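## Task

Remove the mug from the cupboard, set it on the desk, and close both cupboard doors completely. The attempt fails if the mug drops more than a few centimetres, is hit hard, or does not end up upright. It also fails if a door is banged open or closed, or if the robot topples or is left leaning. Anything that stays in place only because the robot holds it does not count. At the end, release everything and back the robot away.

## Robot and tools

Robot: a simulated Hello Robot Stretch 4 with a single arm. It has an omni-wheel base, a lift that runs up a mast, an arm that telescopes forward, a three-joint wrist and a two-finger gripper. It is about 1.6 m tall, and the base rim lies within 0.23 m of the base origin. Loose objects may occasionally get a small push from outside.

Frames: the base frame has its origin on the floor below the base centre, with x ahead, y to the left and z up. hand_pose is reported in this frame and marks a point between the open fingertips; with all wrist joints at 0 its axes line up with the base frame. The printed hand position can be a little wrong. The odometry frame is the base frame as it was when the scene began.

execute_actions: the argument actions is a list holding one action, or an empty list to just read state and images. An action may contain base, joints or both, plus optional pace and contact_limits; alternatively it contains only end_of_arm. Everything in one action starts at the same moment and may finish at different times. Only one arm exists, so joints is a single object keyed by joint name.
- base: exactly one key, each a relative move from where the base last reported itself. translate_m: straight drive in metres, forward positive, -2 to 2. strafe_m: sideways drive in metres, left positive, -2 to 2. rotate_rad: spin in place in radians, counter-clockwise (left) positive, -3.2 to 3.2.
- joints: absolute targets. lift_m 0 to 1.2 (tolerance 0.004); arm_m extension 0 to 0.55 (0.004); wrist_yaw_rad -1.134 to 4.276, 0 points ahead, positive turns left, 3.14 is folded back, above 3.4 the arm may block it (0.02); wrist_pitch_rad -1.117 to 4.259, 0 level, 1.57 pointing down (0.05); wrist_roll_rad -1.117 to 4.259, 0 keeps both fingers level, positive rolls clockwise as seen from behind the gripper (0.02); gripper_m -0.038 to 0.141, the fingertip gap in metres, negative values make the fingers press together (0.004). Joint targets past a limit are clipped and the result notes it; other bad values or unknown keys reject the whole call with no motion.
- pace: "slow", "default", "fast" or "max". Base top speeds are 0.1/0.3/0.4/0.6 m/s and 1/2/3/4 rad/s; with the lift above 0.2 these are reduced further, down to 0.3 m/s and 1 rad/s at full height. Wrist speed never changes with pace.
- contact_limits: only arm_m, 0 (gentlest) to 0.75 (firmest), default 0.5; sets how hard the arm may push before stopping.
- end_of_arm: "enable_torque" revives wrist or gripper motors that switched off after a torque_fault; they then hold position.
A single action runs at most 15 s. Parts you omit from an action may still be driving toward an older target without the status showing it. The cameras argument picks images: head_camera, head_left_camera, head_right_camera, wrist_camera or all; omitted or null gives all, [] gives none.

wait: seconds from 0 to 10; nothing new is commanded, and it returns the same state and images. zoom_image: camera plus region [x0, y0, x1, y1] in pixels from the top-left, no more than 504 by 504, on that camera's most recent full image. finished_scene: scene number (1 or 2); it ends the scene permanently and reports success. Once a call reports a stop, later motion, wait and finish calls in that same reply are skipped. The simulation keeps running while a reply is being composed, with the robot holding its last command.

Cameras: head_camera is on top of the mast, aimed forward and down (turn the base to look elsewhere). head_left_camera and head_right_camera are fisheyes either side of it, aimed more steeply down; they also show the base and arm. wrist_camera sits behind the fingers, looking along them, with the fingertips near the bottom of its image. Calibration intrinsics and extrinsics are supplied per camera. They carry small errors, and the arm-mounted camera's pose error can be larger because of joint reading errors.

Result lines: lidar_m holds 12 rough distances in metres, one per 30 degree sector, starting straight ahead and going counter-clockwise (4th left, 7th behind, 10th right). "-" means nothing seen or something closer than 0.25 m. It covers heights from about 0.15 m up to the robot's height, so tabletops register, and it may miss glass, thin legs and things behind. wrist_depth_mm is a 7x7 grid of median depths, 100 to 2000 mm, read from the top left; it shows the robot's own body. base_odometry comes from wheel turns only, so slipping adds error. If turned_by_wheels and turned_by_imu differ by more than about 0.1 rad, a collision or slip happened. base_tilt is in degrees, positive when leaning forward or right. base_status and joint_status report: done, off_target, contact_stop_at_<key> (the part went slack and may sink or roll), limit_stop_at_<name> such as own_body or tilt (more than 6 degrees of lean, which disables lift, arm and wheels), time_out, or torque_fault. on_its_own lists uncommanded behaviour; its held at value is a target, not a position. motor_effort gives percent of maximum, positive toward higher joint values, with the peak in brackets; readings are noisy and offset. For wheel_0 to wheel_2, positive turns the base right. A loaded level gripper moves wrist_pitch_rad effort away from 0.

Gripping: command gripper_m below the object's width; squeezing harder pulls the object toward the wrist, opening pushes it out. Neither the reading nor done proves a grasp; a firm squeeze at commanded values of 0 or more shows up in gripper effort. If fingertips get stuck on a surface below them, raise the lift.

Avoid: slamming doors, knocking or dropping objects, and hard pushes. Driving or turning with over 1 kg held while arm_m is above 0.2 can tip the robot, especially at fast paces; steady pushing or pulling, a high gripper, or high contact limits raise that risk too. Tilting the gripper up (pitch below -0.2) while rolled (roll below -0.4 or above 4) invites own-body stops. To unfold the wrist at the start, send lift_m 0.4 with wrist_yaw_rad 0. Finish with objects released and the robot moved away.

Each tool is called after "Request:" as name(argument=value, ...) on one line, values as JSON.

## Session

Request:
execute_actions(actions=[])

Scene clock: 0.00 s.
base_odometry: x=+0.000 y=+0.000 heading=+0.000 (m, m, rad; odometry frame)
turned_by_wheels: +0.000 (rad since the last result)
turned_by_imu: +0.000 (rad since the last result)
base_tilt: forward=-0.4 right=-0.1 (deg)
lidar_m: 2.77 2.09 2.04 2.74 1.44 1.40 1.51 1.23 1.22 1.34 2.01 2.56
base_status: not commanded
joint_positions: lift_m=+0.162 arm_m=+0.001 wrist_yaw_rad=+3.134 wrist_pitch_rad=+0.018 wrist_roll_rad=-0.015 gripper_m=+0.057
joint_status: not commanded
motor_effort: lift_m=+20 arm_m=+0 wrist_yaw_rad=+0 wrist_pitch_rad=-7 wrist_roll_rad=-2 gripper_m=-1 wheel_0=+1 wheel_1=+0 wheel_2=+0 (%)
hand_pose: x=-0.1158 y=+0.0897 z=+0.3347 quat_wxyz=(+0.004, -0.009, -0.007, +1.000) (m; base frame)
wrist_depth_mm: - 140 1708 - - - 1808 / - 117 149 - 1808 1537 1464 / - 121 155 - - - 1808 / 116 138 216 - - - 1863 / 1118 1430 1661 - - - 1808 / 1182 1336 211 1537 215 1661 1708 / 931 878 891 152 878 1025 1042
pictures: head_camera, head_left_camera, head_right_camera, wrist_camera
Images, in order (width x height): head_camera 420x560, head_left_camera 420x672, head_right_camera 420x672, wrist_camera 616x392.

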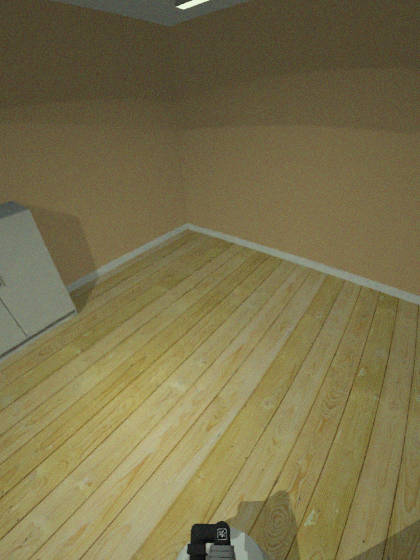

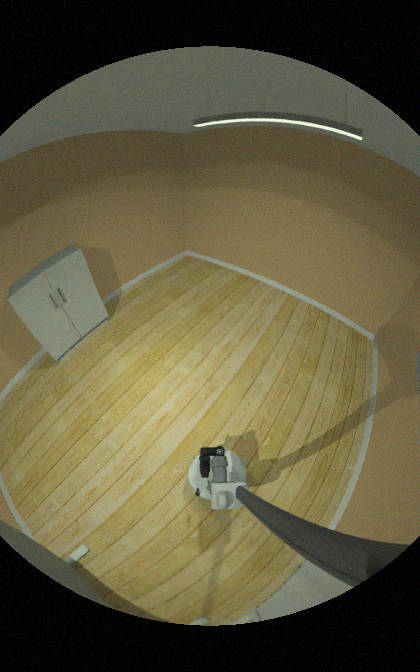

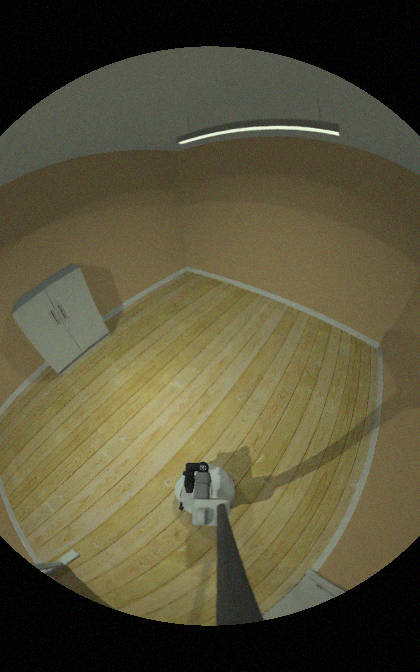

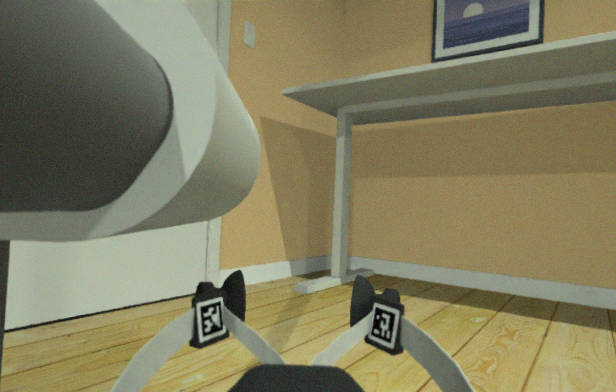

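Request:
execute_actions(actions=[{"base":{"rotate_rad":0.9},"joints":{"lift_m":0.5,"wrist_yaw_rad":0}}])

Scene clock: 2.53 s.
base_odometry: x=+0.000 y=+0.000 heading=+0.900 (m, m, rad; odometry frame)
turned_by_wheels: +0.900 (rad since the last result)
turned_by_imu: +0.903 (rad since the last result)
base_tilt: forward=-0.6 right=+0.1 (deg)
lidar_m: 2.03 2.62 1.50 1.40 1.45 1.28 1.23 1.28 1.65 2.58 2.66 2.65
base_status: done
joint_positions: lift_m=+0.500 arm_m=+0.001 wrist_yaw_rad=+0.000 wrist_pitch_rad=+0.018 wrist_roll_rad=-0.015 gripper_m=+0.057
joint_status: all done
motor_effort: lift_m=+24(25) arm_m=+0(1) wrist_yaw_rad=-2(9) wrist_pitch_rad=-7(7) wrist_roll_rad=-1(2) gripper_m=-1(3) wheel_0=-2(5) wheel_1=-1(5) wheel_2=-2(11) (%)
hand_pose: x=+0.4604 y=-0.0873 z=+0.6727 quat_wxyz=(+1.000, -0.007, +0.009, +0.000) (m; base frame)
wrist_depth_mm: - - - - - - - / - - - - - - - / - - 1863 1756 - - - / - - 1756 1808 - - - / - - 1808 1808 - - - / - - 211 1863 214 - - / 1661 1576 1661 153 1576 1863 1921
pictures: head_camera, head_left_camera, head_right_camera, wrist_camera
camera_calibration (this result's frames):
wrist_camera: T_world_to_cam=[[-0.00398608, -0.999077, 0.0427784, -0.113175], [-0.00598499, -0.0427541, -0.999068, 0.732306], [0.999974, -0.00423839, -0.00580905, -0.229115], [0, 0, 0, 1]] pos_world=[0.233041, -0.0827328, 0.735134]
Images, in order (width x height): head_camera 420x560, head_left_camera 420x672, head_right_camera 420x672, wrist_camera 616x392.

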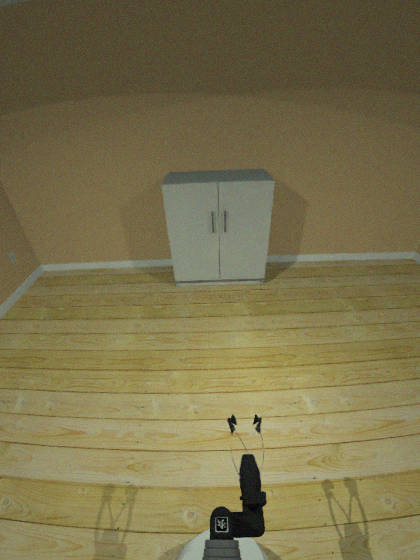

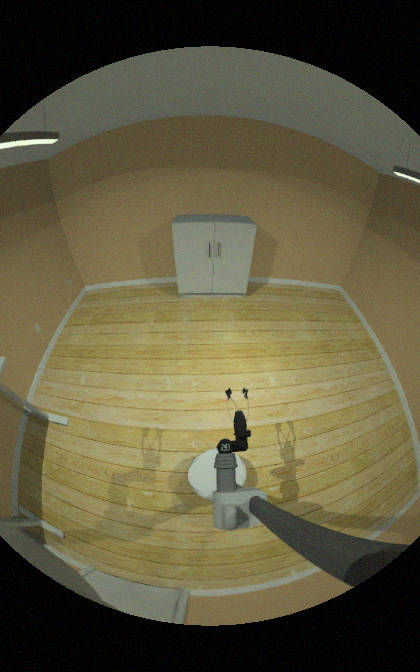

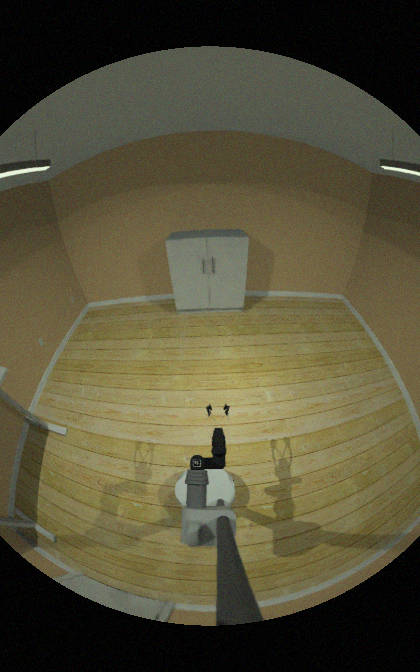

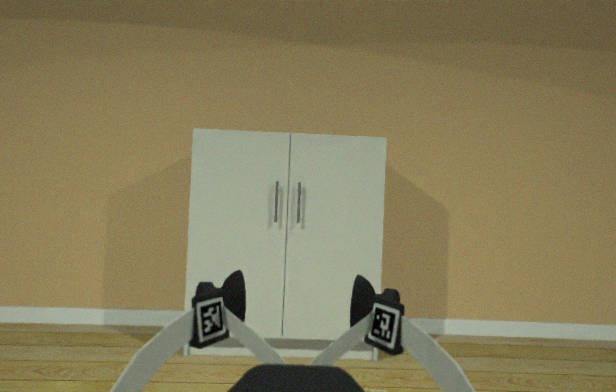

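Request:
execute_actions(actions=[{"base":{"translate_m":1.25},"joints":{"lift_m":0.53,"gripper_m":0.06},"pace":"fast"}])

Scene clock: 7.27 s.
base_odometry: x=+0.777 y=+0.979 heading=+0.900 (m, m, rad; odometry frame)
turned_by_wheels: +0.000 (rad since the last result)
turned_by_imu: -0.006 (rad since the last result)
base_tilt: forward=-0.5 right=-0.1 (deg)
lidar_m: 0.78 0.84 1.76 2.22 1.66 2.04 2.47 2.56 2.63 2.52 1.90 0.86
base_status: done
joint_positions: lift_m=+0.530 arm_m=+0.001 wrist_yaw_rad=+0.000 wrist_pitch_rad=+0.018 wrist_roll_rad=-0.015 gripper_m=+0.060
joint_status: all done
motor_effort: lift_m=+23(26) arm_m=+0(0) wrist_yaw_rad=-1(1) wrist_pitch_rad=-7(6) wrist_roll_rad=-1(1) gripper_m=-5(5) wheel_0=+0(6) wheel_1=+0(8) wheel_2=+2(16) (%)
hand_pose: x=+0.4604 y=-0.0874 z=+0.7028 quat_wxyz=(+1.000, -0.007, +0.009, +0.000) (m; base frame)
wrist_depth_mm: 574 580 591 591 597 603 1098 / 574 580 585 591 597 597 1078 / 574 569 580 585 597 597 1078 / 569 574 580 585 591 597 1078 / 569 580 569 591 597 591 1060 / 564 574 211 585 216 597 1078 / 569 564 574 158 585 591 1078
pictures: head_camera, head_left_camera, head_right_camera, wrist_camera
camera_calibration (this result's frames):
wrist_camera: T_world_to_cam=[[-0.00425636, -0.999076, 0.0427784, -0.114416], [-0.00599163, -0.0427526, -0.999068, 0.762374], [0.999973, -0.0045087, -0.00580412, -0.228943], [0, 0, 0, 1]] pos_world=[0.233018, -0.0827493, 0.765229]
Images, in order (width x height): head_camera 420x560, head_left_camera 420x672, head_right_camera 420x672, wrist_camera 616x392.

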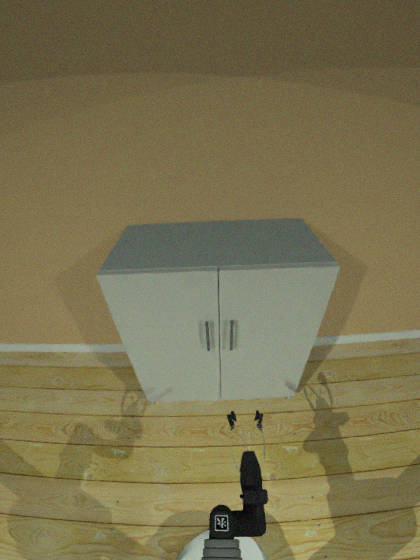

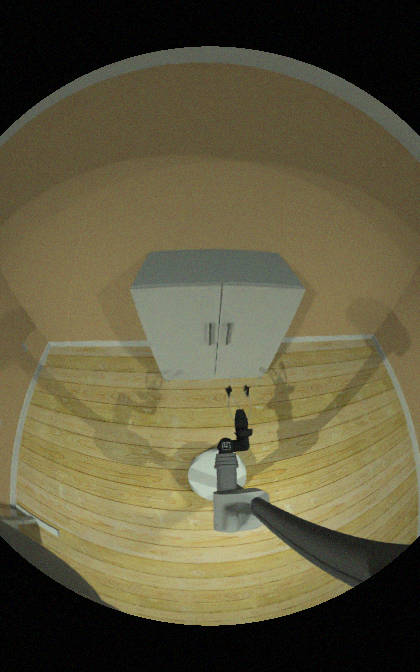

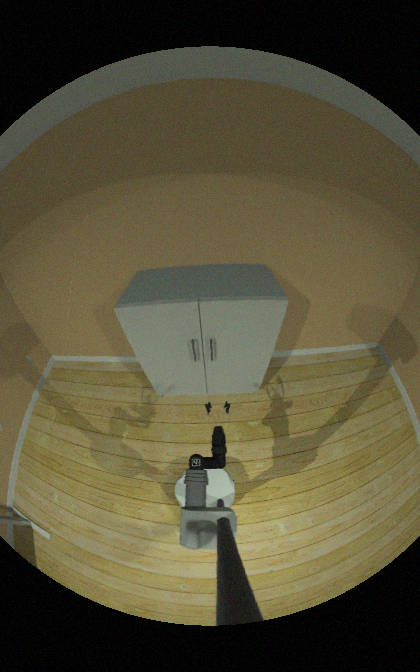

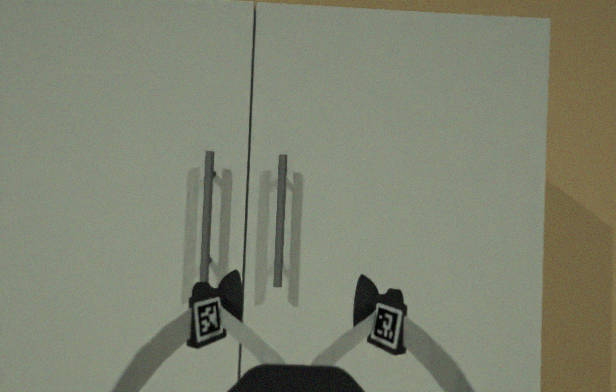

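Request:
execute_actions(actions=[{"base":{"rotate_rad":0.035},"joints":{"lift_m":0.55,"arm_m":0.2}}], cameras=["head_camera","wrist_camera"])

Scene clock: 9.27 s.
base_odometry: x=+0.777 y=+0.979 heading=+0.935 (m, m, rad; odometry frame)
turned_by_wheels: +0.035 (rad since the last result)
turned_by_imu: +0.035 (rad since the last result)
base_tilt: forward=-0.5 right=+0.1 (deg)
lidar_m: 0.77 0.86 1.81 2.23 1.70 2.15 2.48 2.60 2.63 2.53 1.83 0.85
base_status: done
joint_positions: lift_m=+0.550 arm_m=+0.199 wrist_yaw_rad=+0.000 wrist_pitch_rad=+0.018 wrist_roll_rad=-0.015 gripper_m=+0.060
joint_status: all done
motor_effort: lift_m=+24(26) arm_m=+7(8) wrist_yaw_rad=-1(1) wrist_pitch_rad=-7(7) wrist_roll_rad=-1(0) gripper_m=+5(1) wheel_0=-2(4) wheel_1=+1(6) wheel_2=-1(6) (%)
hand_pose: x=+0.6581 y=-0.0874 z=+0.7227 quat_wxyz=(+1.000, -0.007, +0.009, +0.000) (m; base frame)
wrist_depth_mm: 389 389 392 392 389 392 392 / 387 389 392 392 392 389 389 / 387 387 389 389 389 387 389 / 389 384 387 387 387 389 389 / 384 384 384 387 389 389 389 / 384 382 211 382 216 384 387 / 382 382 384 158 384 384 387
pictures: head_camera, wrist_camera
camera_calibration (this result's frames):
wrist_camera: T_world_to_cam=[[-0.00419239, -0.999076, 0.0427781, -0.114449], [-0.00587723, -0.0427531, -0.999068, 0.783392], [0.999974, -0.00443991, -0.00569256, -0.426607], [0, 0, 0, 1]] pos_world=[0.43072, -0.0827451, 0.78513]
Images, in order (width x height): head_camera 420x560, wrist_camera 616x392.

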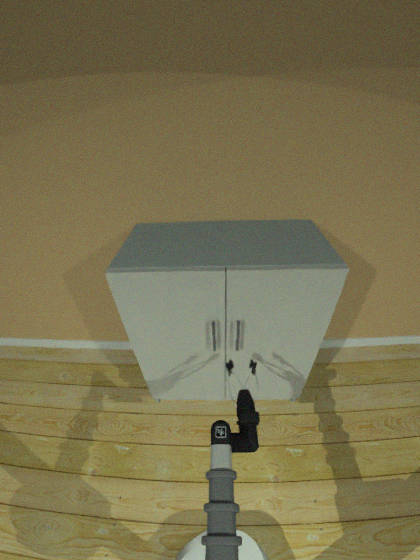

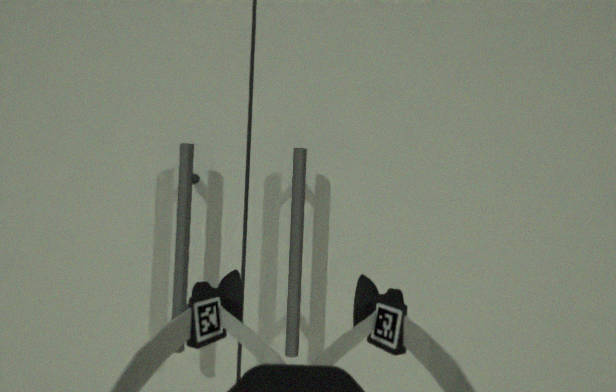

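Request:
execute_actions(actions=[{"joints":{"arm_m":0.315},"contact_limits":{"arm_m":0.2},"pace":"slow"}], cameras=["head_camera","wrist_camera"])

Request:
execute_actions(actions=[{"joints":{"gripper_m":-0.02}}], cameras=["wrist_camera"])

Scene clock: 11.87 s.
base_odometry: x=+0.777 y=+0.979 heading=+0.935 (m, m, rad; odometry frame)
turned_by_wheels: +0.000 (rad since the last result)
turned_by_imu: +0.000 (rad since the last result)
base_tilt: forward=-0.4 right=+0.1 (deg)
lidar_m: 0.77 0.84 1.84 2.22 1.69 2.13 2.47 2.59 2.65 2.53 1.81 0.84
base_status: not commanded
joint_positions: lift_m=+0.550 arm_m=+0.314 wrist_yaw_rad=+0.000 wrist_pitch_rad=+0.018 wrist_roll_rad=-0.015 gripper_m=+0.060
joint_status: all done
motor_effort: lift_m=+24(24) arm_m=+7(6) wrist_yaw_rad=+0(1) wrist_pitch_rad=-7(7) wrist_roll_rad=-1(2) gripper_m=-5(1) wheel_0=-2(2) wheel_1=+1(1) wheel_2=-1(1) (%)
contact_limits: arm_m 0.2
hand_pose: x=+0.7731 y=-0.0874 z=+0.7227 quat_wxyz=(+1.000, -0.007, +0.009, +0.000) (m; base frame)
wrist_depth_mm: 274 273 274 274 274 274 277 / 273 273 273 274 274 276 276 / 272 272 272 273 273 274 274 / 272 272 272 273 272 273 273 / 272 272 272 270 273 274 273 / 271 270 211 271 216 272 272 / 270 257 271 158 270 271 272
pictures: head_camera, wrist_camera
camera_calibration (this result's frames):
wrist_camera: T_world_to_cam=[[-0.00429516, -0.999075, 0.0427779, -0.113917], [-0.00588172, -0.0427523, -0.999068, 0.78407], [0.999973, -0.00454277, -0.00569266, -0.541586], [0, 0, 0, 1]] pos_world=[0.545694, -0.0827514, 0.78513]
Images, in order (width x height): head_camera 420x560, wrist_camera 616x392.

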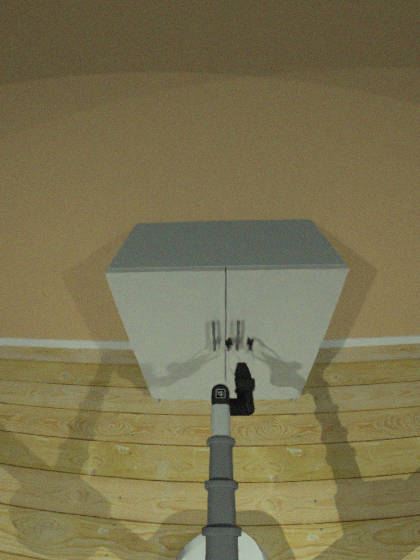

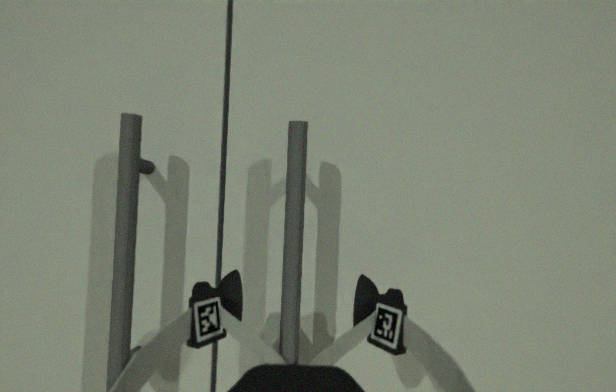

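Scene clock: 13.40 s.
base_odometry: x=+0.777 y=+0.979 heading=+0.935 (m, m, rad; odometry frame)
turned_by_wheels: +0.000 (rad since the last result)
turned_by_imu: +0.000 (rad since the last result)
base_tilt: forward=-0.6 right=+0.0 (deg)
lidar_m: 0.77 0.86 1.84 2.21 1.68 2.12 2.47 2.58 2.64 2.54 1.81 0.85
base_status: not commanded
joint_positions: lift_m=+0.550 arm_m=+0.314 wrist_yaw_rad=+0.000 wrist_pitch_rad=+0.018 wrist_roll_rad=-0.015 gripper_m=-0.020
joint_status: all done
motor_effort: lift_m=+24(24) arm_m=+7(7) wrist_yaw_rad=-1(11) wrist_pitch_rad=-6(7) wrist_roll_rad=-2(1) gripper_m=-12(14) wheel_0=-1(2) wheel_1=+1(1) wheel_2=-1(1) (%)
hand_pose: x=+0.7731 y=-0.0874 z=+0.7227 quat_wxyz=(+1.000, -0.007, +0.009, +0.000) (m; base frame)
wrist_depth_mm: 274 273 274 276 274 276 276 / 273 273 273 274 274 274 274 / 272 272 272 273 274 274 274 / 271 271 273 272 273 273 272 / 271 272 271 271 272 274 273 / 271 268 271 203 272 271 272 / 268 236 270 182 179 272 272
pictures: wrist_camera
camera_calibration (this result's frames):
wrist_camera: T_world_to_cam=[[-0.00412902, -0.999076, 0.0427779, -0.113998], [-0.00587452, -0.0427533, -0.999068, 0.784067], [0.999974, -0.00437647, -0.00569257, -0.541596], [0, 0, 0, 1]] pos_world=[0.545717, -0.0827412, 0.78513]
Images, in order (width x height): wrist_camera 616x392.

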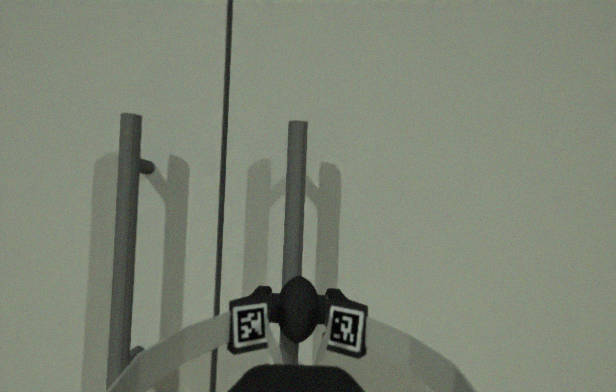

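Request:
execute_actions(actions=[{"joints":{"arm_m":0.21},"base":{"strafe_m":-0.012},"pace":"slow"}], cameras=["head_camera","wrist_camera"])

Scene clock: 15.83 s.
base_odometry: x=+0.787 y=+0.972 heading=+0.935 (m, m, rad; odometry frame)
turned_by_wheels: +0.000 (rad since the last result)
turned_by_imu: +0.000 (rad since the last result)
base_tilt: forward=-0.5 right=+0.0 (deg)
lidar_m: 0.77 0.86 1.85 2.24 1.69 2.11 2.48 2.58 2.64 2.52 1.82 0.84
base_status: done
joint_positions: lift_m=+0.550 arm_m=+0.211 wrist_yaw_rad=+0.000 wrist_pitch_rad=+0.018 wrist_roll_rad=-0.015 gripper_m=-0.020
joint_status: all done
motor_effort: lift_m=+24(24) arm_m=-7(7) wrist_yaw_rad=+0(1) wrist_pitch_rad=-8(6) wrist_roll_rad=-2(2) gripper_m=-12(12) wheel_0=+4(8) wheel_1=-2(4) wheel_2=+0(1) (%)
hand_pose: x=+0.6706 y=-0.0874 z=+0.7227 quat_wxyz=(+1.000, -0.007, +0.009, +0.000) (m; base frame)
wrist_depth_mm: 379 375 377 377 379 377 379 / 377 375 375 377 377 377 377 / 373 373 375 375 375 377 375 / 373 373 373 375 375 375 377 / 373 373 375 373 375 375 375 / 373 370 373 202 373 370 375 / 370 368 370 182 179 373 375
pictures: head_camera, wrist_camera
camera_calibration (this result's frames):
wrist_camera: T_world_to_cam=[[-0.00426947, -0.999075, 0.042778, -0.114367], [-0.00588065, -0.0427525, -0.999068, 0.783467], [0.999974, -0.00451706, -0.00569268, -0.439066], [0, 0, 0, 1]] pos_world=[0.443174, -0.0827498, 0.78513]
Images, in order (width x height): head_camera 420x560, wrist_camera 616x392.

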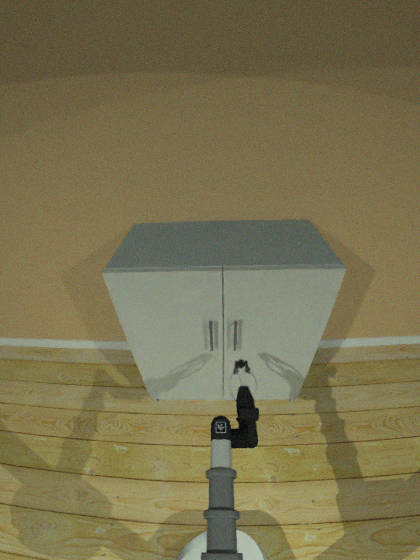

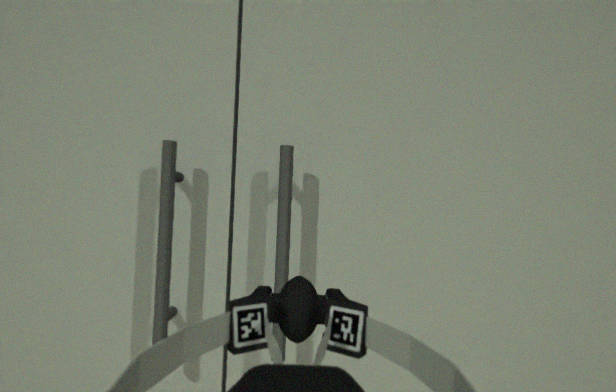

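Request:
execute_actions(actions=[{"joints":{"gripper_m":0.06},"base":{"strafe_m":0.012}}], cameras=[])

Request:
execute_actions(actions=[{"joints":{"arm_m":0.36},"contact_limits":{"arm_m":0.1},"pace":"slow"}], cameras=["wrist_camera"])

Scene clock: 17.53 s.
base_odometry: x=+0.777 y=+0.979 heading=+0.935 (m, m, rad; odometry frame)
turned_by_wheels: +0.000 (rad since the last result)
turned_by_imu: +0.000 (rad since the last result)
base_tilt: forward=-0.6 right=+0.0 (deg)
lidar_m: 0.79 0.86 1.83 2.21 1.67 2.13 2.46 2.59 2.62 2.52 1.80 0.85
base_status: done
joint_positions: lift_m=+0.550 arm_m=+0.211 wrist_yaw_rad=+0.000 wrist_pitch_rad=+0.018 wrist_roll_rad=-0.015 gripper_m=+0.060
joint_status: all done
motor_effort: lift_m=+24(24) arm_m=-7(7) wrist_yaw_rad=+0(0) wrist_pitch_rad=-6(7) wrist_roll_rad=-1(2) gripper_m=-1(17) wheel_0=-1(6) wheel_1=+1(8) wheel_2=+0(0) (%)
hand_pose: x=+0.6706 y=-0.0874 z=+0.7227 quat_wxyz=(+1.000, -0.007, +0.009, +0.000) (m; base frame)
wrist_depth_mm: 375 377 377 377 379 382 377 / 375 375 375 375 377 379 377 / 375 375 377 377 375 377 377 / 373 375 375 373 375 377 377 / 373 373 375 373 375 377 377 / 370 370 211 373 216 373 375 / 370 370 370 158 373 373 373
pictures: none
No camera images: the call's "cameras" was empty. Leave "cameras" out to get every camera's image.

Scene clock: 19.90 s.
base_odometry: x=+0.777 y=+0.979 heading=+0.934 (m, m, rad; odometry frame)
turned_by_wheels: +0.000 (rad since the last result)
turned_by_imu: -0.001 (rad since the last result)
base_tilt: forward=-0.5 right=+0.0 (deg)
lidar_m: 0.80 0.85 1.84 2.23 1.67 2.13 2.47 2.58 2.63 2.54 1.84 0.83
base_status: not commanded
joint_positions: lift_m=+0.550 arm_m=+0.344 wrist_yaw_rad=-0.006 wrist_pitch_rad=+0.017 wrist_roll_rad=-0.015 gripper_m=+0.060
joint_status: arm_m contact_stop (moved +0.132 of +0.149)
on_its_own: arm_m is slack since a contact_stop (your +0.360 is given up); wrist_yaw_rad is at rest, and its effort (+17) is outside its rest range (-13 to +13)
motor_effort: lift_m=+24(24) arm_m=+0(15) wrist_yaw_rad=+17(22) wrist_pitch_rad=-6(6) wrist_roll_rad=-1(2) gripper_m=+2(2) wheel_0=+1(1) wheel_1=+3(3) wheel_2=-8(8) (%)
contact_limits: arm_m 0.1
hand_pose: x=+0.8023 y=-0.0891 z=+0.7229 quat_wxyz=(+1.000, -0.007, +0.009, -0.003) (m; base frame)
wrist_depth_mm: 245 245 246 246 247 248 247 / 244 245 246 246 247 247 248 / 242 245 245 245 245 247 247 / 242 243 244 245 245 246 246 / 241 243 243 243 245 245 245 / 241 242 211 244 220 245 245 / 240 208 241 208 244 244 245
pictures: wrist_camera
camera_calibration (this result's frames):
wrist_camera: T_world_to_cam=[[-0.0102871, -0.999032, 0.0427766, -0.110706], [-0.00565561, -0.04272, -0.999071, 0.784131], [0.999931, -0.0105195, -0.00521067, -0.571666], [0, 0, 0, 1]] pos_world=[0.574923, -0.0831145, 0.785159]
Images, in order (width x height): wrist_camera 616x392.

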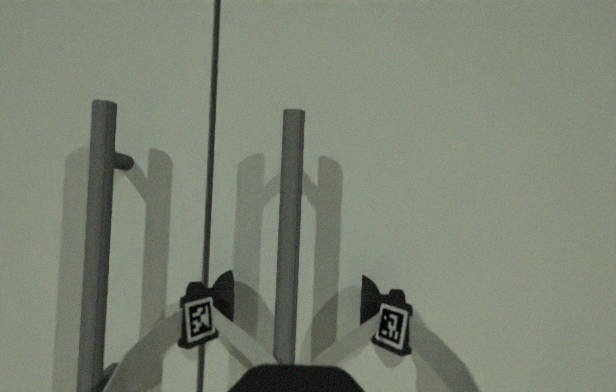

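Touching the door. Back off slightly and close.

Request:
execute_actions(actions=[{"joints":{"arm_m":0.335,"wrist_yaw_rad":0,"gripper_m":-0.02},"pace":"slow"}], cameras=["wrist_camera"])

Request:
execute_actions(actions=[{"joints":{"arm_m":0.23},"base":{"strafe_m":-0.012},"pace":"slow"}], cameras=["head_camera","wrist_camera"])

Scene clock: 23.17 s.
base_odometry: x=+0.777 y=+0.979 heading=+0.935 (m, m, rad; odometry frame)
turned_by_wheels: +0.001 (rad since the last result)
turned_by_imu: +0.000 (rad since the last result)
base_tilt: forward=-0.3 right=+0.0 (deg)
lidar_m: 0.77 0.84 1.84 2.22 1.68 2.12 2.47 2.58 2.64 2.52 1.85 0.83
base_status: not commanded
joint_positions: lift_m=+0.550 arm_m=+0.336 wrist_yaw_rad=+0.003 wrist_pitch_rad=+0.018 wrist_roll_rad=-0.015 gripper_m=-0.020
joint_status: all done
motor_effort: lift_m=+24(24) arm_m=-7(7) wrist_yaw_rad=-9(14) wrist_pitch_rad=-7(7) wrist_roll_rad=-1(2) gripper_m=-19(19) wheel_0=+1(1) wheel_1=+2(3) wheel_2=+1(9) (%)
hand_pose: x=+0.7958 y=-0.0865 z=+0.7227 quat_wxyz=(+1.000, -0.007, +0.009, +0.002) (m; base frame)
wrist_depth_mm: 251 252 252 244 245 246 246 / 251 252 251 243 244 245 247 / 250 251 250 242 243 244 246 / 251 250 241 241 243 244 245 / 249 249 240 241 243 243 245 / 248 248 208 205 242 243 243 / 248 155 239 205 240 243 242
pictures: wrist_camera
camera_calibration (this result's frames):
wrist_camera: T_world_to_cam=[[-0.00117049, -0.999084, 0.0427788, -0.115406], [-0.00573259, -0.0427714, -0.999068, 0.784126], [0.999983, -0.00141464, -0.00567727, -0.564037], [0, 0, 0, 1]] pos_world=[0.568387, -0.08256, 0.785131]
Images, in order (width x height): wrist_camera 616x392.

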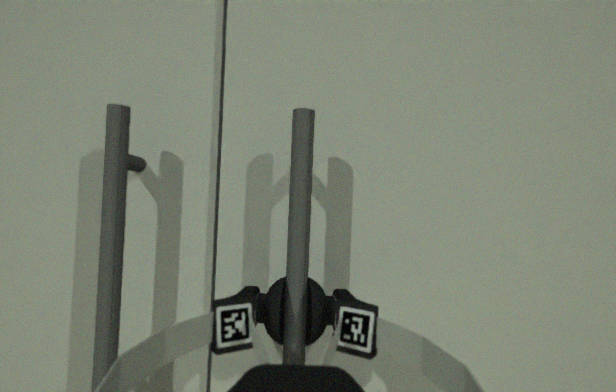

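Scene clock: 25.50 s.
base_odometry: x=+0.787 y=+0.972 heading=+0.934 (m, m, rad; odometry frame)
turned_by_wheels: -0.001 (rad since the last result)
turned_by_imu: -0.001 (rad since the last result)
base_tilt: forward=-0.5 right=+0.0 (deg)
lidar_m: 0.68 0.86 1.84 2.24 1.70 2.14 2.47 2.59 2.63 2.52 1.83 0.75
base_status: done
joint_positions: lift_m=+0.550 arm_m=+0.231 wrist_yaw_rad=-0.010 wrist_pitch_rad=+0.018 wrist_roll_rad=-0.015 gripper_m=-0.020
joint_status: all done
on_its_own: wrist_yaw_rad is at rest, and its effort (+29) is outside its rest range (-13 to +13)
motor_effort: lift_m=+24(24) arm_m=-8(8) wrist_yaw_rad=+29(29) wrist_pitch_rad=-8(8) wrist_roll_rad=+1(2) gripper_m=-17(18) wheel_0=-4(12) wheel_1=-3(4) wheel_2=-2(2) (%)
hand_pose: x=+0.6899 y=-0.0903 z=+0.7226 quat_wxyz=(+1.000, -0.007, +0.009, -0.005) (m; base frame)
wrist_depth_mm: 351 353 233 243 263 285 307 / 353 353 233 242 262 285 307 / 349 351 233 238 260 285 307 / 351 353 233 237 262 285 306 / 349 349 232 240 260 285 306 / 347 349 223 206 262 283 306 / 347 317 225 205 252 283 304
pictures: head_camera, wrist_camera
camera_calibration (this result's frames):
wrist_camera: T_world_to_cam=[[-0.0143305, -0.998982, 0.0427793, -0.110233], [-0.00665628, -0.0426875, -0.999066, 0.783896], [0.999875, -0.0146018, -0.00603777, -0.459032], [0, 0, 0, 1]] pos_world=[0.462613, -0.0833613, 0.785109]
Images, in order (width x height): head_camera 420x560, wrist_camera 616x392.

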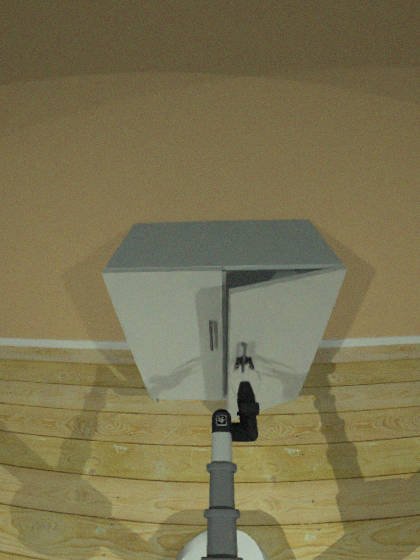

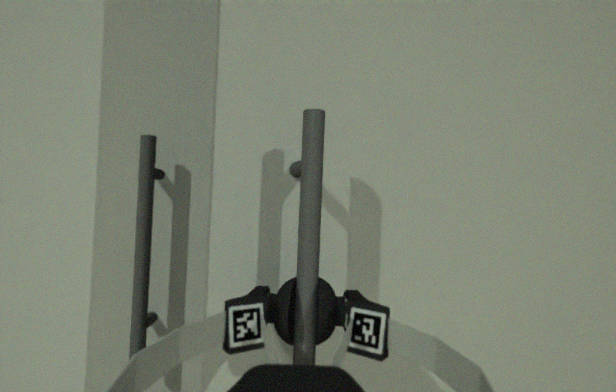

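Request:
execute_actions(actions=[{"joints":{"arm_m":0.14,"wrist_yaw_rad":0.0},"base":{"strafe_m":-0.06},"pace":"slow"}], cameras=["head_camera","wrist_camera"])

Scene clock: 27.93 s.
base_odometry: x=+0.835 y=+0.936 heading=+0.934 (m, m, rad; odometry frame)
turned_by_wheels: +0.000 (rad since the last result)
turned_by_imu: +0.000 (rad since the last result)
base_tilt: forward=-0.5 right=+0.0 (deg)
lidar_m: 0.58 0.85 1.82 2.30 1.74 2.21 2.48 2.57 2.55 2.46 1.84 0.70
base_status: done
joint_positions: lift_m=+0.550 arm_m=+0.141 wrist_yaw_rad=-0.004 wrist_pitch_rad=+0.019 wrist_roll_rad=-0.015 gripper_m=-0.020
joint_status: all done
motor_effort: lift_m=+24(24) arm_m=-8(9) wrist_yaw_rad=+11(21) wrist_pitch_rad=-10(9) wrist_roll_rad=-2(1) gripper_m=-20(15) wheel_0=+1(12) wheel_1=-1(8) wheel_2=+1(1) (%)
hand_pose: x=+0.6005 y=-0.0885 z=+0.7225 quat_wxyz=(+1.000, -0.007, +0.009, -0.002) (m; base frame)
wrist_depth_mm: 442 442 222 246 286 342 424 / 439 442 221 246 287 343 424 / 442 445 220 241 287 343 424 / 436 439 220 236 287 343 427 / 439 442 220 237 287 345 430 / 439 439 190 204 287 343 427 / 436 439 213 204 270 343 430
pictures: head_camera, wrist_camera
camera_calibration (this result's frames):
wrist_camera: T_world_to_cam=[[-0.00788838, -0.999053, 0.0427822, -0.113538], [-0.00696141, -0.0427277, -0.999063, 0.78339], [0.999945, -0.00817881, -0.00661777, -0.368612], [0, 0, 0, 1]] pos_world=[0.37315, -0.0829729, 0.785073]
Images, in order (width x height): head_camera 420x560, wrist_camera 616x392.

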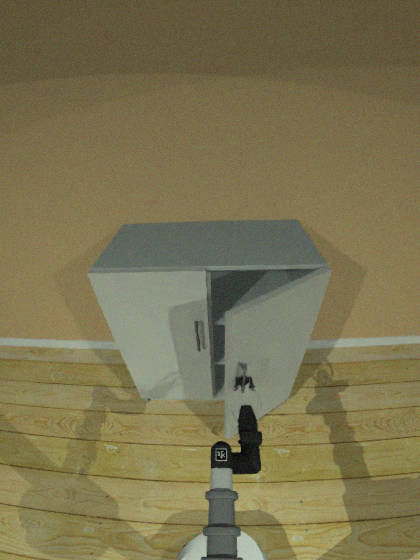

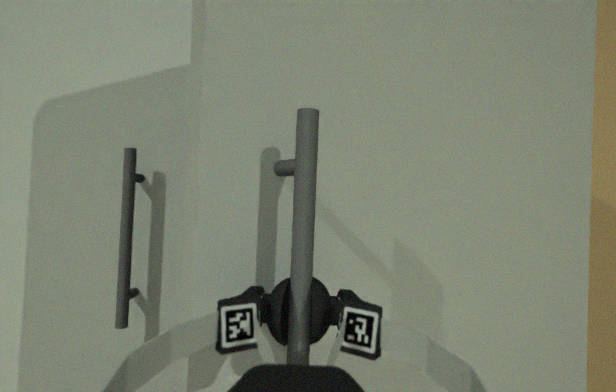

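Request:
execute_actions(actions=[{"joints":{"arm_m":0.065},"base":{"strafe_m":-0.075},"pace":"slow"}], cameras=["head_camera","wrist_camera"])

Scene clock: 30.13 s.
base_odometry: x=+0.895 y=+0.892 heading=+0.934 (m, m, rad; odometry frame)
turned_by_wheels: +0.000 (rad since the last result)
turned_by_imu: +0.000 (rad since the last result)
base_tilt: forward=-0.5 right=+0.0 (deg)
lidar_m: 0.48 0.85 1.86 2.37 1.81 2.27 2.47 2.60 2.47 2.38 1.82 0.68
base_status: done
joint_positions: lift_m=+0.550 arm_m=+0.066 wrist_yaw_rad=+0.001 wrist_pitch_rad=+0.019 wrist_roll_rad=-0.015 gripper_m=-0.019
joint_status: all done
motor_effort: lift_m=+24(24) arm_m=-8(8) wrist_yaw_rad=-2(13) wrist_pitch_rad=-12(11) wrist_roll_rad=-1(1) gripper_m=-17(22) wheel_0=+3(11) wheel_1=-3(6) wheel_2=+0(2) (%)
hand_pose: x=+0.5258 y=-0.0872 z=+0.7222 quat_wxyz=(+1.000, -0.007, +0.010, +0.000) (m; base frame)
wrist_depth_mm: 521 521 210 257 334 477 1008 / 512 525 209 258 336 477 991 / 517 517 210 243 338 480 976 / 512 512 211 244 338 484 991 / 512 517 211 245 340 488 991 / 512 517 199 206 343 492 976 / 512 156 202 206 303 500 976
pictures: head_camera, wrist_camera
camera_calibration (this result's frames):
wrist_camera: T_world_to_cam=[[-0.00362124, -0.999078, 0.0427859, -0.115145], [-0.00750694, -0.0427578, -0.999057, 0.782993], [0.999965, -0.00393902, -0.00734518, -0.293074], [0, 0, 0, 1]] pos_world=[0.298525, -0.0827144, 0.785029]
Images, in order (width x height): head_camera 420x560, wrist_camera 616x392.

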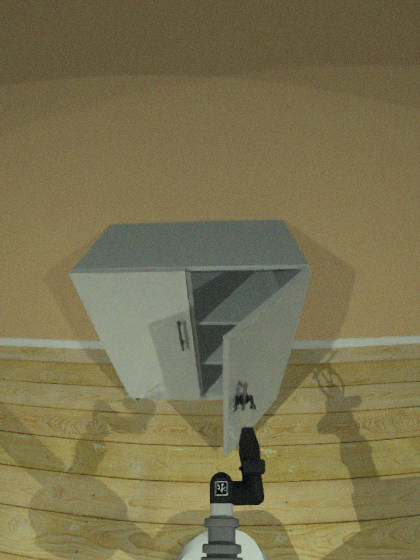

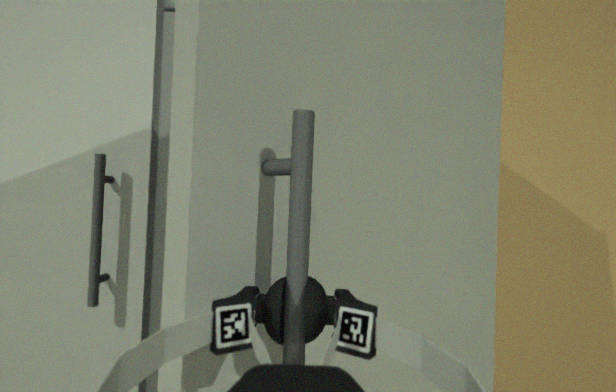

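Request:
execute_actions(actions=[{"joints":{"arm_m":0.005,"wrist_yaw_rad":0.15},"base":{"strafe_m":-0.134},"pace":"slow"}], cameras=["head_camera","wrist_camera"])

Scene clock: 33.00 s.
base_odometry: x=+1.003 y=+0.812 heading=+0.935 (m, m, rad; odometry frame)
turned_by_wheels: +0.001 (rad since the last result)
turned_by_imu: +0.000 (rad since the last result)
base_tilt: forward=-0.5 right=+0.0 (deg)
lidar_m: 0.44 0.85 1.82 2.51 1.91 2.49 2.49 2.59 2.35 2.24 1.83 1.34
base_status: done
joint_positions: lift_m=+0.550 arm_m=+0.005 wrist_yaw_rad=+0.159 wrist_pitch_rad=+0.018 wrist_roll_rad=-0.015 gripper_m=-0.020
joint_status: all done
on_its_own: wrist_yaw_rad is at rest, and its effort (-28) is outside its rest range (-13 to +13)
motor_effort: lift_m=+24(24) arm_m=-2(15) wrist_yaw_rad=-28(47) wrist_pitch_rad=-8(14) wrist_roll_rad=-1(0) gripper_m=-10(22) wheel_0=+12(10) wheel_1=+2(11) wheel_2=-1(2) (%)
hand_pose: x=+0.4749 y=-0.0405 z=+0.7226 quat_wxyz=(+0.997, -0.008, +0.008, +0.080) (m; base frame)
wrist_depth_mm: 661 627 217 273 370 960 946 / 640 621 218 274 370 960 946 / 640 621 219 274 373 960 946 / 640 615 220 277 375 960 931 / 647 621 220 278 377 960 946 / 634 603 192 211 377 960 931 / 640 159 209 211 178 960 946
pictures: head_camera, wrist_camera
camera_calibration (this result's frames):
wrist_camera: T_world_to_cam=[[0.154371, -0.987086, 0.0427809, -0.143211], [0.000724847, -0.0431867, -0.999067, 0.78109], [0.988013, 0.154258, -0.0059513, -0.230897], [0, 0, 0, 1]] pos_world=[0.249671, -0.0720108, 0.785114]
Images, in order (width x height): head_camera 420x560, wrist_camera 616x392.

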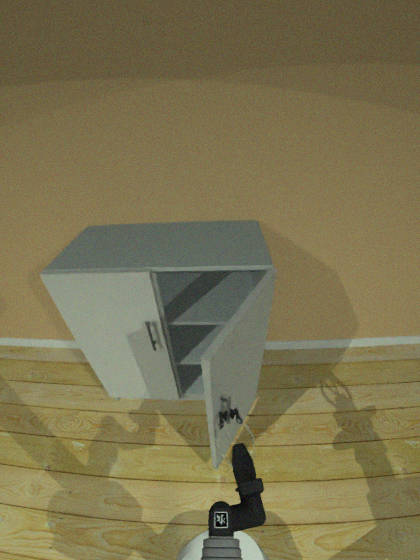

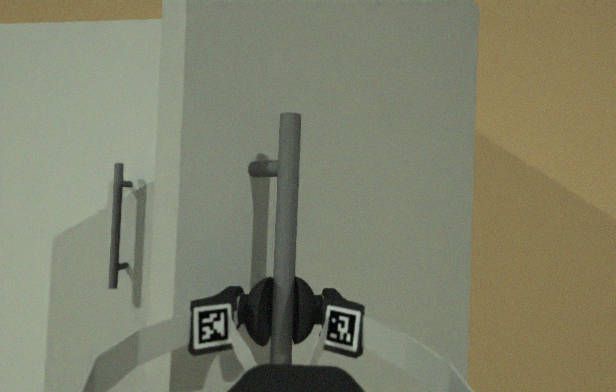

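Request:
execute_actions(actions=[{"joints":{"gripper_m":0.07},"pace":"slow"}], cameras=[])

Request:
execute_actions(actions=[{"base":{"translate_m":-0.2}}])

Scene clock: 36.30 s.
base_odometry: x=+1.003 y=+0.812 heading=+0.935 (m, m, rad; odometry frame)
turned_by_wheels: -0.001 (rad since the last result)
turned_by_imu: -0.001 (rad since the last result)
base_tilt: forward=-0.4 right=+0.0 (deg)
lidar_m: 0.44 0.84 1.83 2.51 1.93 2.52 2.49 2.59 2.35 2.25 1.82 1.34
base_status: not commanded
joint_positions: lift_m=+0.550 arm_m=+0.005 wrist_yaw_rad=+0.149 wrist_pitch_rad=+0.018 wrist_roll_rad=-0.015 gripper_m=+0.070
joint_status: all done
motor_effort: lift_m=+24(24) arm_m=-2(2) wrist_yaw_rad=+2(29) wrist_pitch_rad=-7(7) wrist_roll_rad=-1(1) gripper_m=-2(17) wheel_0=+5(12) wheel_1=+1(2) wheel_2=-1(1) (%)
hand_pose: x=+0.4745 y=-0.0435 z=+0.7227 quat_wxyz=(+0.997, -0.008, +0.008, +0.075) (m; base frame)
wrist_depth_mm: 647 621 245 304 404 976 960 / 634 229 245 306 407 976 960 / 634 225 233 307 407 976 960 / 634 222 233 309 410 976 946 / 627 222 235 309 410 976 960 / 627 222 213 310 216 976 946 / 627 218 235 161 382 960 960
pictures: none
No camera images: the call's "cameras" was empty. Leave "cameras" out to get every camera's image.

Scene clock: 38.37 s.
base_odometry: x=+0.884 y=+0.651 heading=+0.935 (m, m, rad; odometry frame)
turned_by_wheels: +0.000 (rad since the last result)
turned_by_imu: +0.001 (rad since the last result)
base_tilt: forward=-0.5 right=+0.1 (deg)
lidar_m: 0.65 1.04 2.13 2.36 1.87 2.32 2.29 2.37 2.35 2.25 2.12 1.56
base_status: done
joint_positions: lift_m=+0.550 arm_m=+0.005 wrist_yaw_rad=+0.150 wrist_pitch_rad=+0.018 wrist_roll_rad=-0.015 gripper_m=+0.070
joint_status: not commanded
motor_effort: lift_m=+24(24) arm_m=-2(2) wrist_yaw_rad=+0(2) wrist_pitch_rad=-7(7) wrist_roll_rad=-1(2) gripper_m=+0(2) wheel_0=-2(5) wheel_1=+0(6) wheel_2=+1(6) (%)
hand_pose: x=+0.4745 y=-0.0433 z=+0.7227 quat_wxyz=(+0.997, -0.008, +0.008, +0.075) (m; base frame)
wrist_depth_mm: 1366 1336 1281 469 1182 1182 1138 / 866 831 809 469 621 1160 1138 / 854 831 820 473 621 1182 1138 / 866 831 809 459 627 1160 1138 / 854 820 798 473 627 1160 1138 / 854 820 211 477 216 1160 1138 / 831 798 798 161 585 1138 1118
pictures: head_camera, head_left_camera, head_right_camera, wrist_camera
camera_calibration (this result's frames):
wrist_camera: T_world_to_cam=[[0.145021, -0.988503, 0.0427794, -0.141559], [0.000328854, -0.0431883, -0.999067, 0.78116], [0.989429, 0.144899, -0.00593812, -0.231136], [0, 0, 0, 1]] pos_world=[0.248965, -0.0727026, 0.785115]
Images, in order (width x height): head_camera 420x560, head_left_camera 420x672, head_right_camera 420x672, wrist_camera 616x392.

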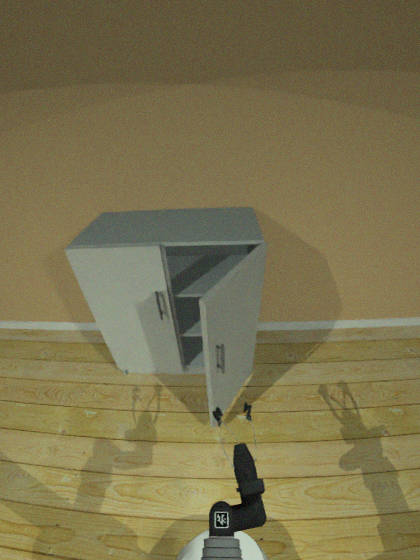

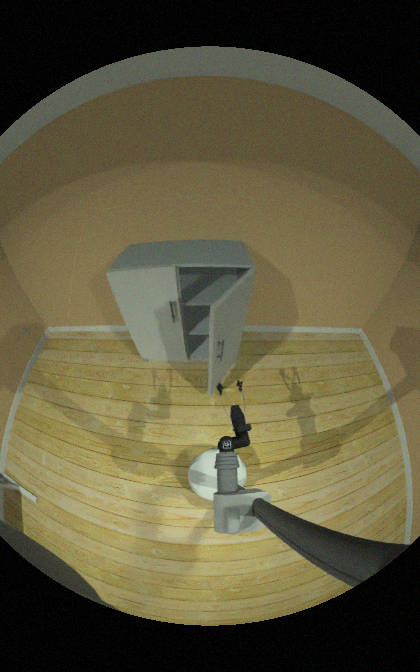

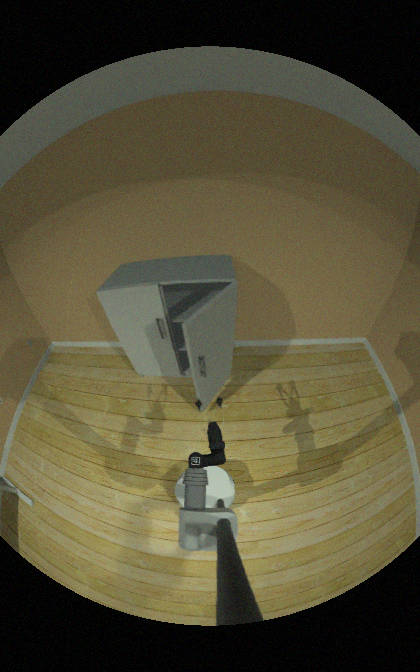

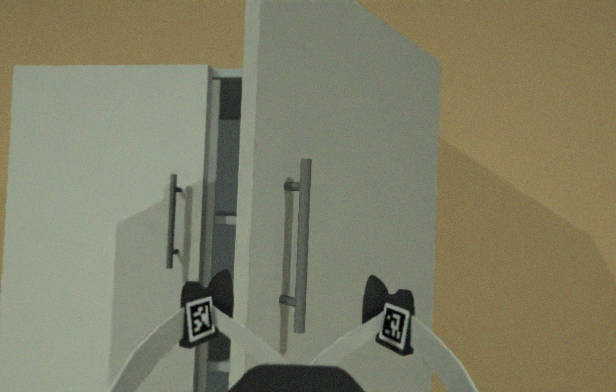

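Request:
execute_actions(actions=[{"base":{"strafe_m":0.22},"joints":{"wrist_yaw_rad":0,"gripper_m":0.0}}], cameras=["head_camera","wrist_camera"])

Request:
execute_actions(actions=[{"joints":{"arm_m":0.4}}], cameras=["head_camera","wrist_camera"])

Scene clock: 40.63 s.
base_odometry: x=+0.707 y=+0.782 heading=+0.934 (m, m, rad; odometry frame)
turned_by_wheels: +0.000 (rad since the last result)
turned_by_imu: +0.000 (rad since the last result)
base_tilt: forward=-0.6 right=+0.0 (deg)
lidar_m: 0.65 1.06 2.14 2.29 1.66 2.16 2.28 2.37 2.56 2.47 2.11 0.66
base_status: done
joint_positions: lift_m=+0.550 arm_m=+0.005 wrist_yaw_rad=+0.000 wrist_pitch_rad=+0.018 wrist_roll_rad=-0.015 gripper_m=+0.000
joint_status: all done
motor_effort: lift_m=+24(24) arm_m=-2(2) wrist_yaw_rad=+0(3) wrist_pitch_rad=-8(8) wrist_roll_rad=+1(1) gripper_m=-5(5) wheel_0=-2(10) wheel_1=-1(9) wheel_2=+0(2) (%)
hand_pose: x=+0.4647 y=-0.0874 z=+0.7227 quat_wxyz=(+1.000, -0.007, +0.009, +0.000) (m; base frame)
wrist_depth_mm: 1205 1229 1229 1255 466 1255 1255 / 788 778 788 931 473 1229 1229 / 778 778 778 1229 484 1229 1229 / 768 768 768 1229 445 1229 1255 / 759 778 778 1205 430 1229 1205 / 768 768 768 204 421 1255 1229 / 759 768 768 183 174 1255 1255
pictures: head_camera, wrist_camera
camera_calibration (this result's frames):
wrist_camera: T_world_to_cam=[[-0.00423035, -0.999076, 0.0427793, -0.115255], [-0.00612472, -0.042753, -0.999067, 0.782307], [0.999972, -0.00448841, -0.00593819, -0.232995], [0, 0, 0, 1]] pos_world=[0.237292, -0.082748, 0.785124]
Images, in order (width x height): head_camera 420x560, wrist_camera 616x392.

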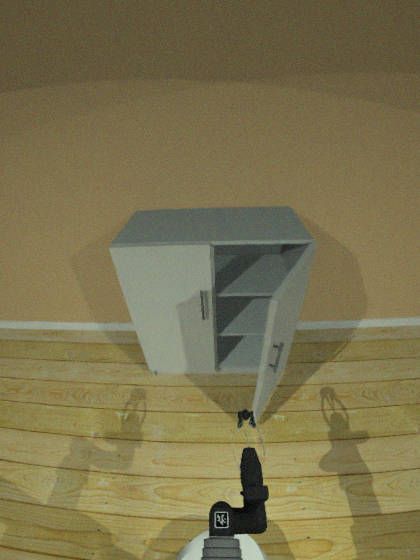

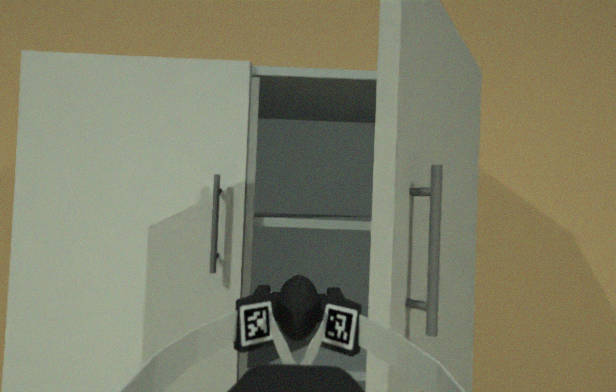

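Scene clock: 42.90 s.
base_odometry: x=+0.707 y=+0.782 heading=+0.934 (m, m, rad; odometry frame)
turned_by_wheels: +0.000 (rad since the last result)
turned_by_imu: +0.000 (rad since the last result)
base_tilt: forward=-0.5 right=+0.0 (deg)
lidar_m: 0.66 1.04 2.12 2.27 1.66 2.16 2.25 2.36 2.57 2.46 2.12 0.69
base_status: not commanded
joint_positions: lift_m=+0.550 arm_m=+0.399 wrist_yaw_rad=+0.000 wrist_pitch_rad=+0.018 wrist_roll_rad=-0.015 gripper_m=+0.000
joint_status: all done
motor_effort: lift_m=+24(24) arm_m=+7(7) wrist_yaw_rad=-1(1) wrist_pitch_rad=-8(8) wrist_roll_rad=-1(1) gripper_m=-3(5) wheel_0=-2(2) wheel_1=-2(1) wheel_2=+0(0) (%)
hand_pose: x=+0.8581 y=-0.0874 z=+0.7227 quat_wxyz=(+1.000, -0.007, +0.009, +0.000) (m; base frame)
wrist_depth_mm: 392 389 535 585 580 564 492 / 387 387 750 820 831 707 492 / 387 387 831 842 831 707 484 / 387 384 676 831 831 699 480 / 384 384 433 820 569 580 445 / 384 382 402 205 820 683 477 / 382 382 410 183 174 634 469
pictures: head_camera, wrist_camera
camera_calibration (this result's frames):
wrist_camera: T_world_to_cam=[[-0.00419811, -0.999076, 0.0427782, -0.113608], [-0.00585612, -0.0427533, -0.999068, 0.784565], [0.999974, -0.00444471, -0.00567122, -0.626629], [0, 0, 0, 1]] pos_world=[0.63073, -0.0827453, 0.78514]
Images, in order (width x height): head_camera 420x560, wrist_camera 616x392.

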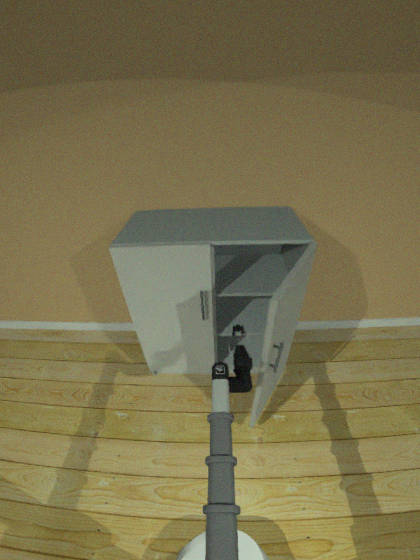

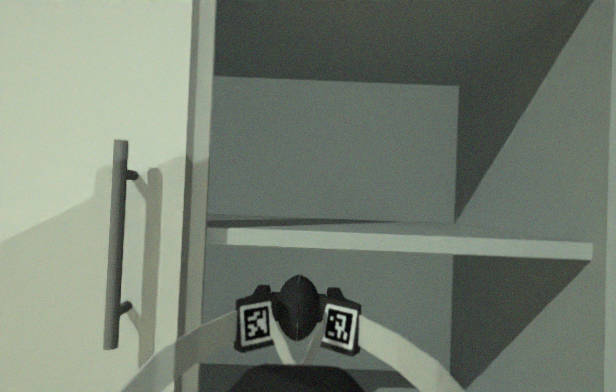

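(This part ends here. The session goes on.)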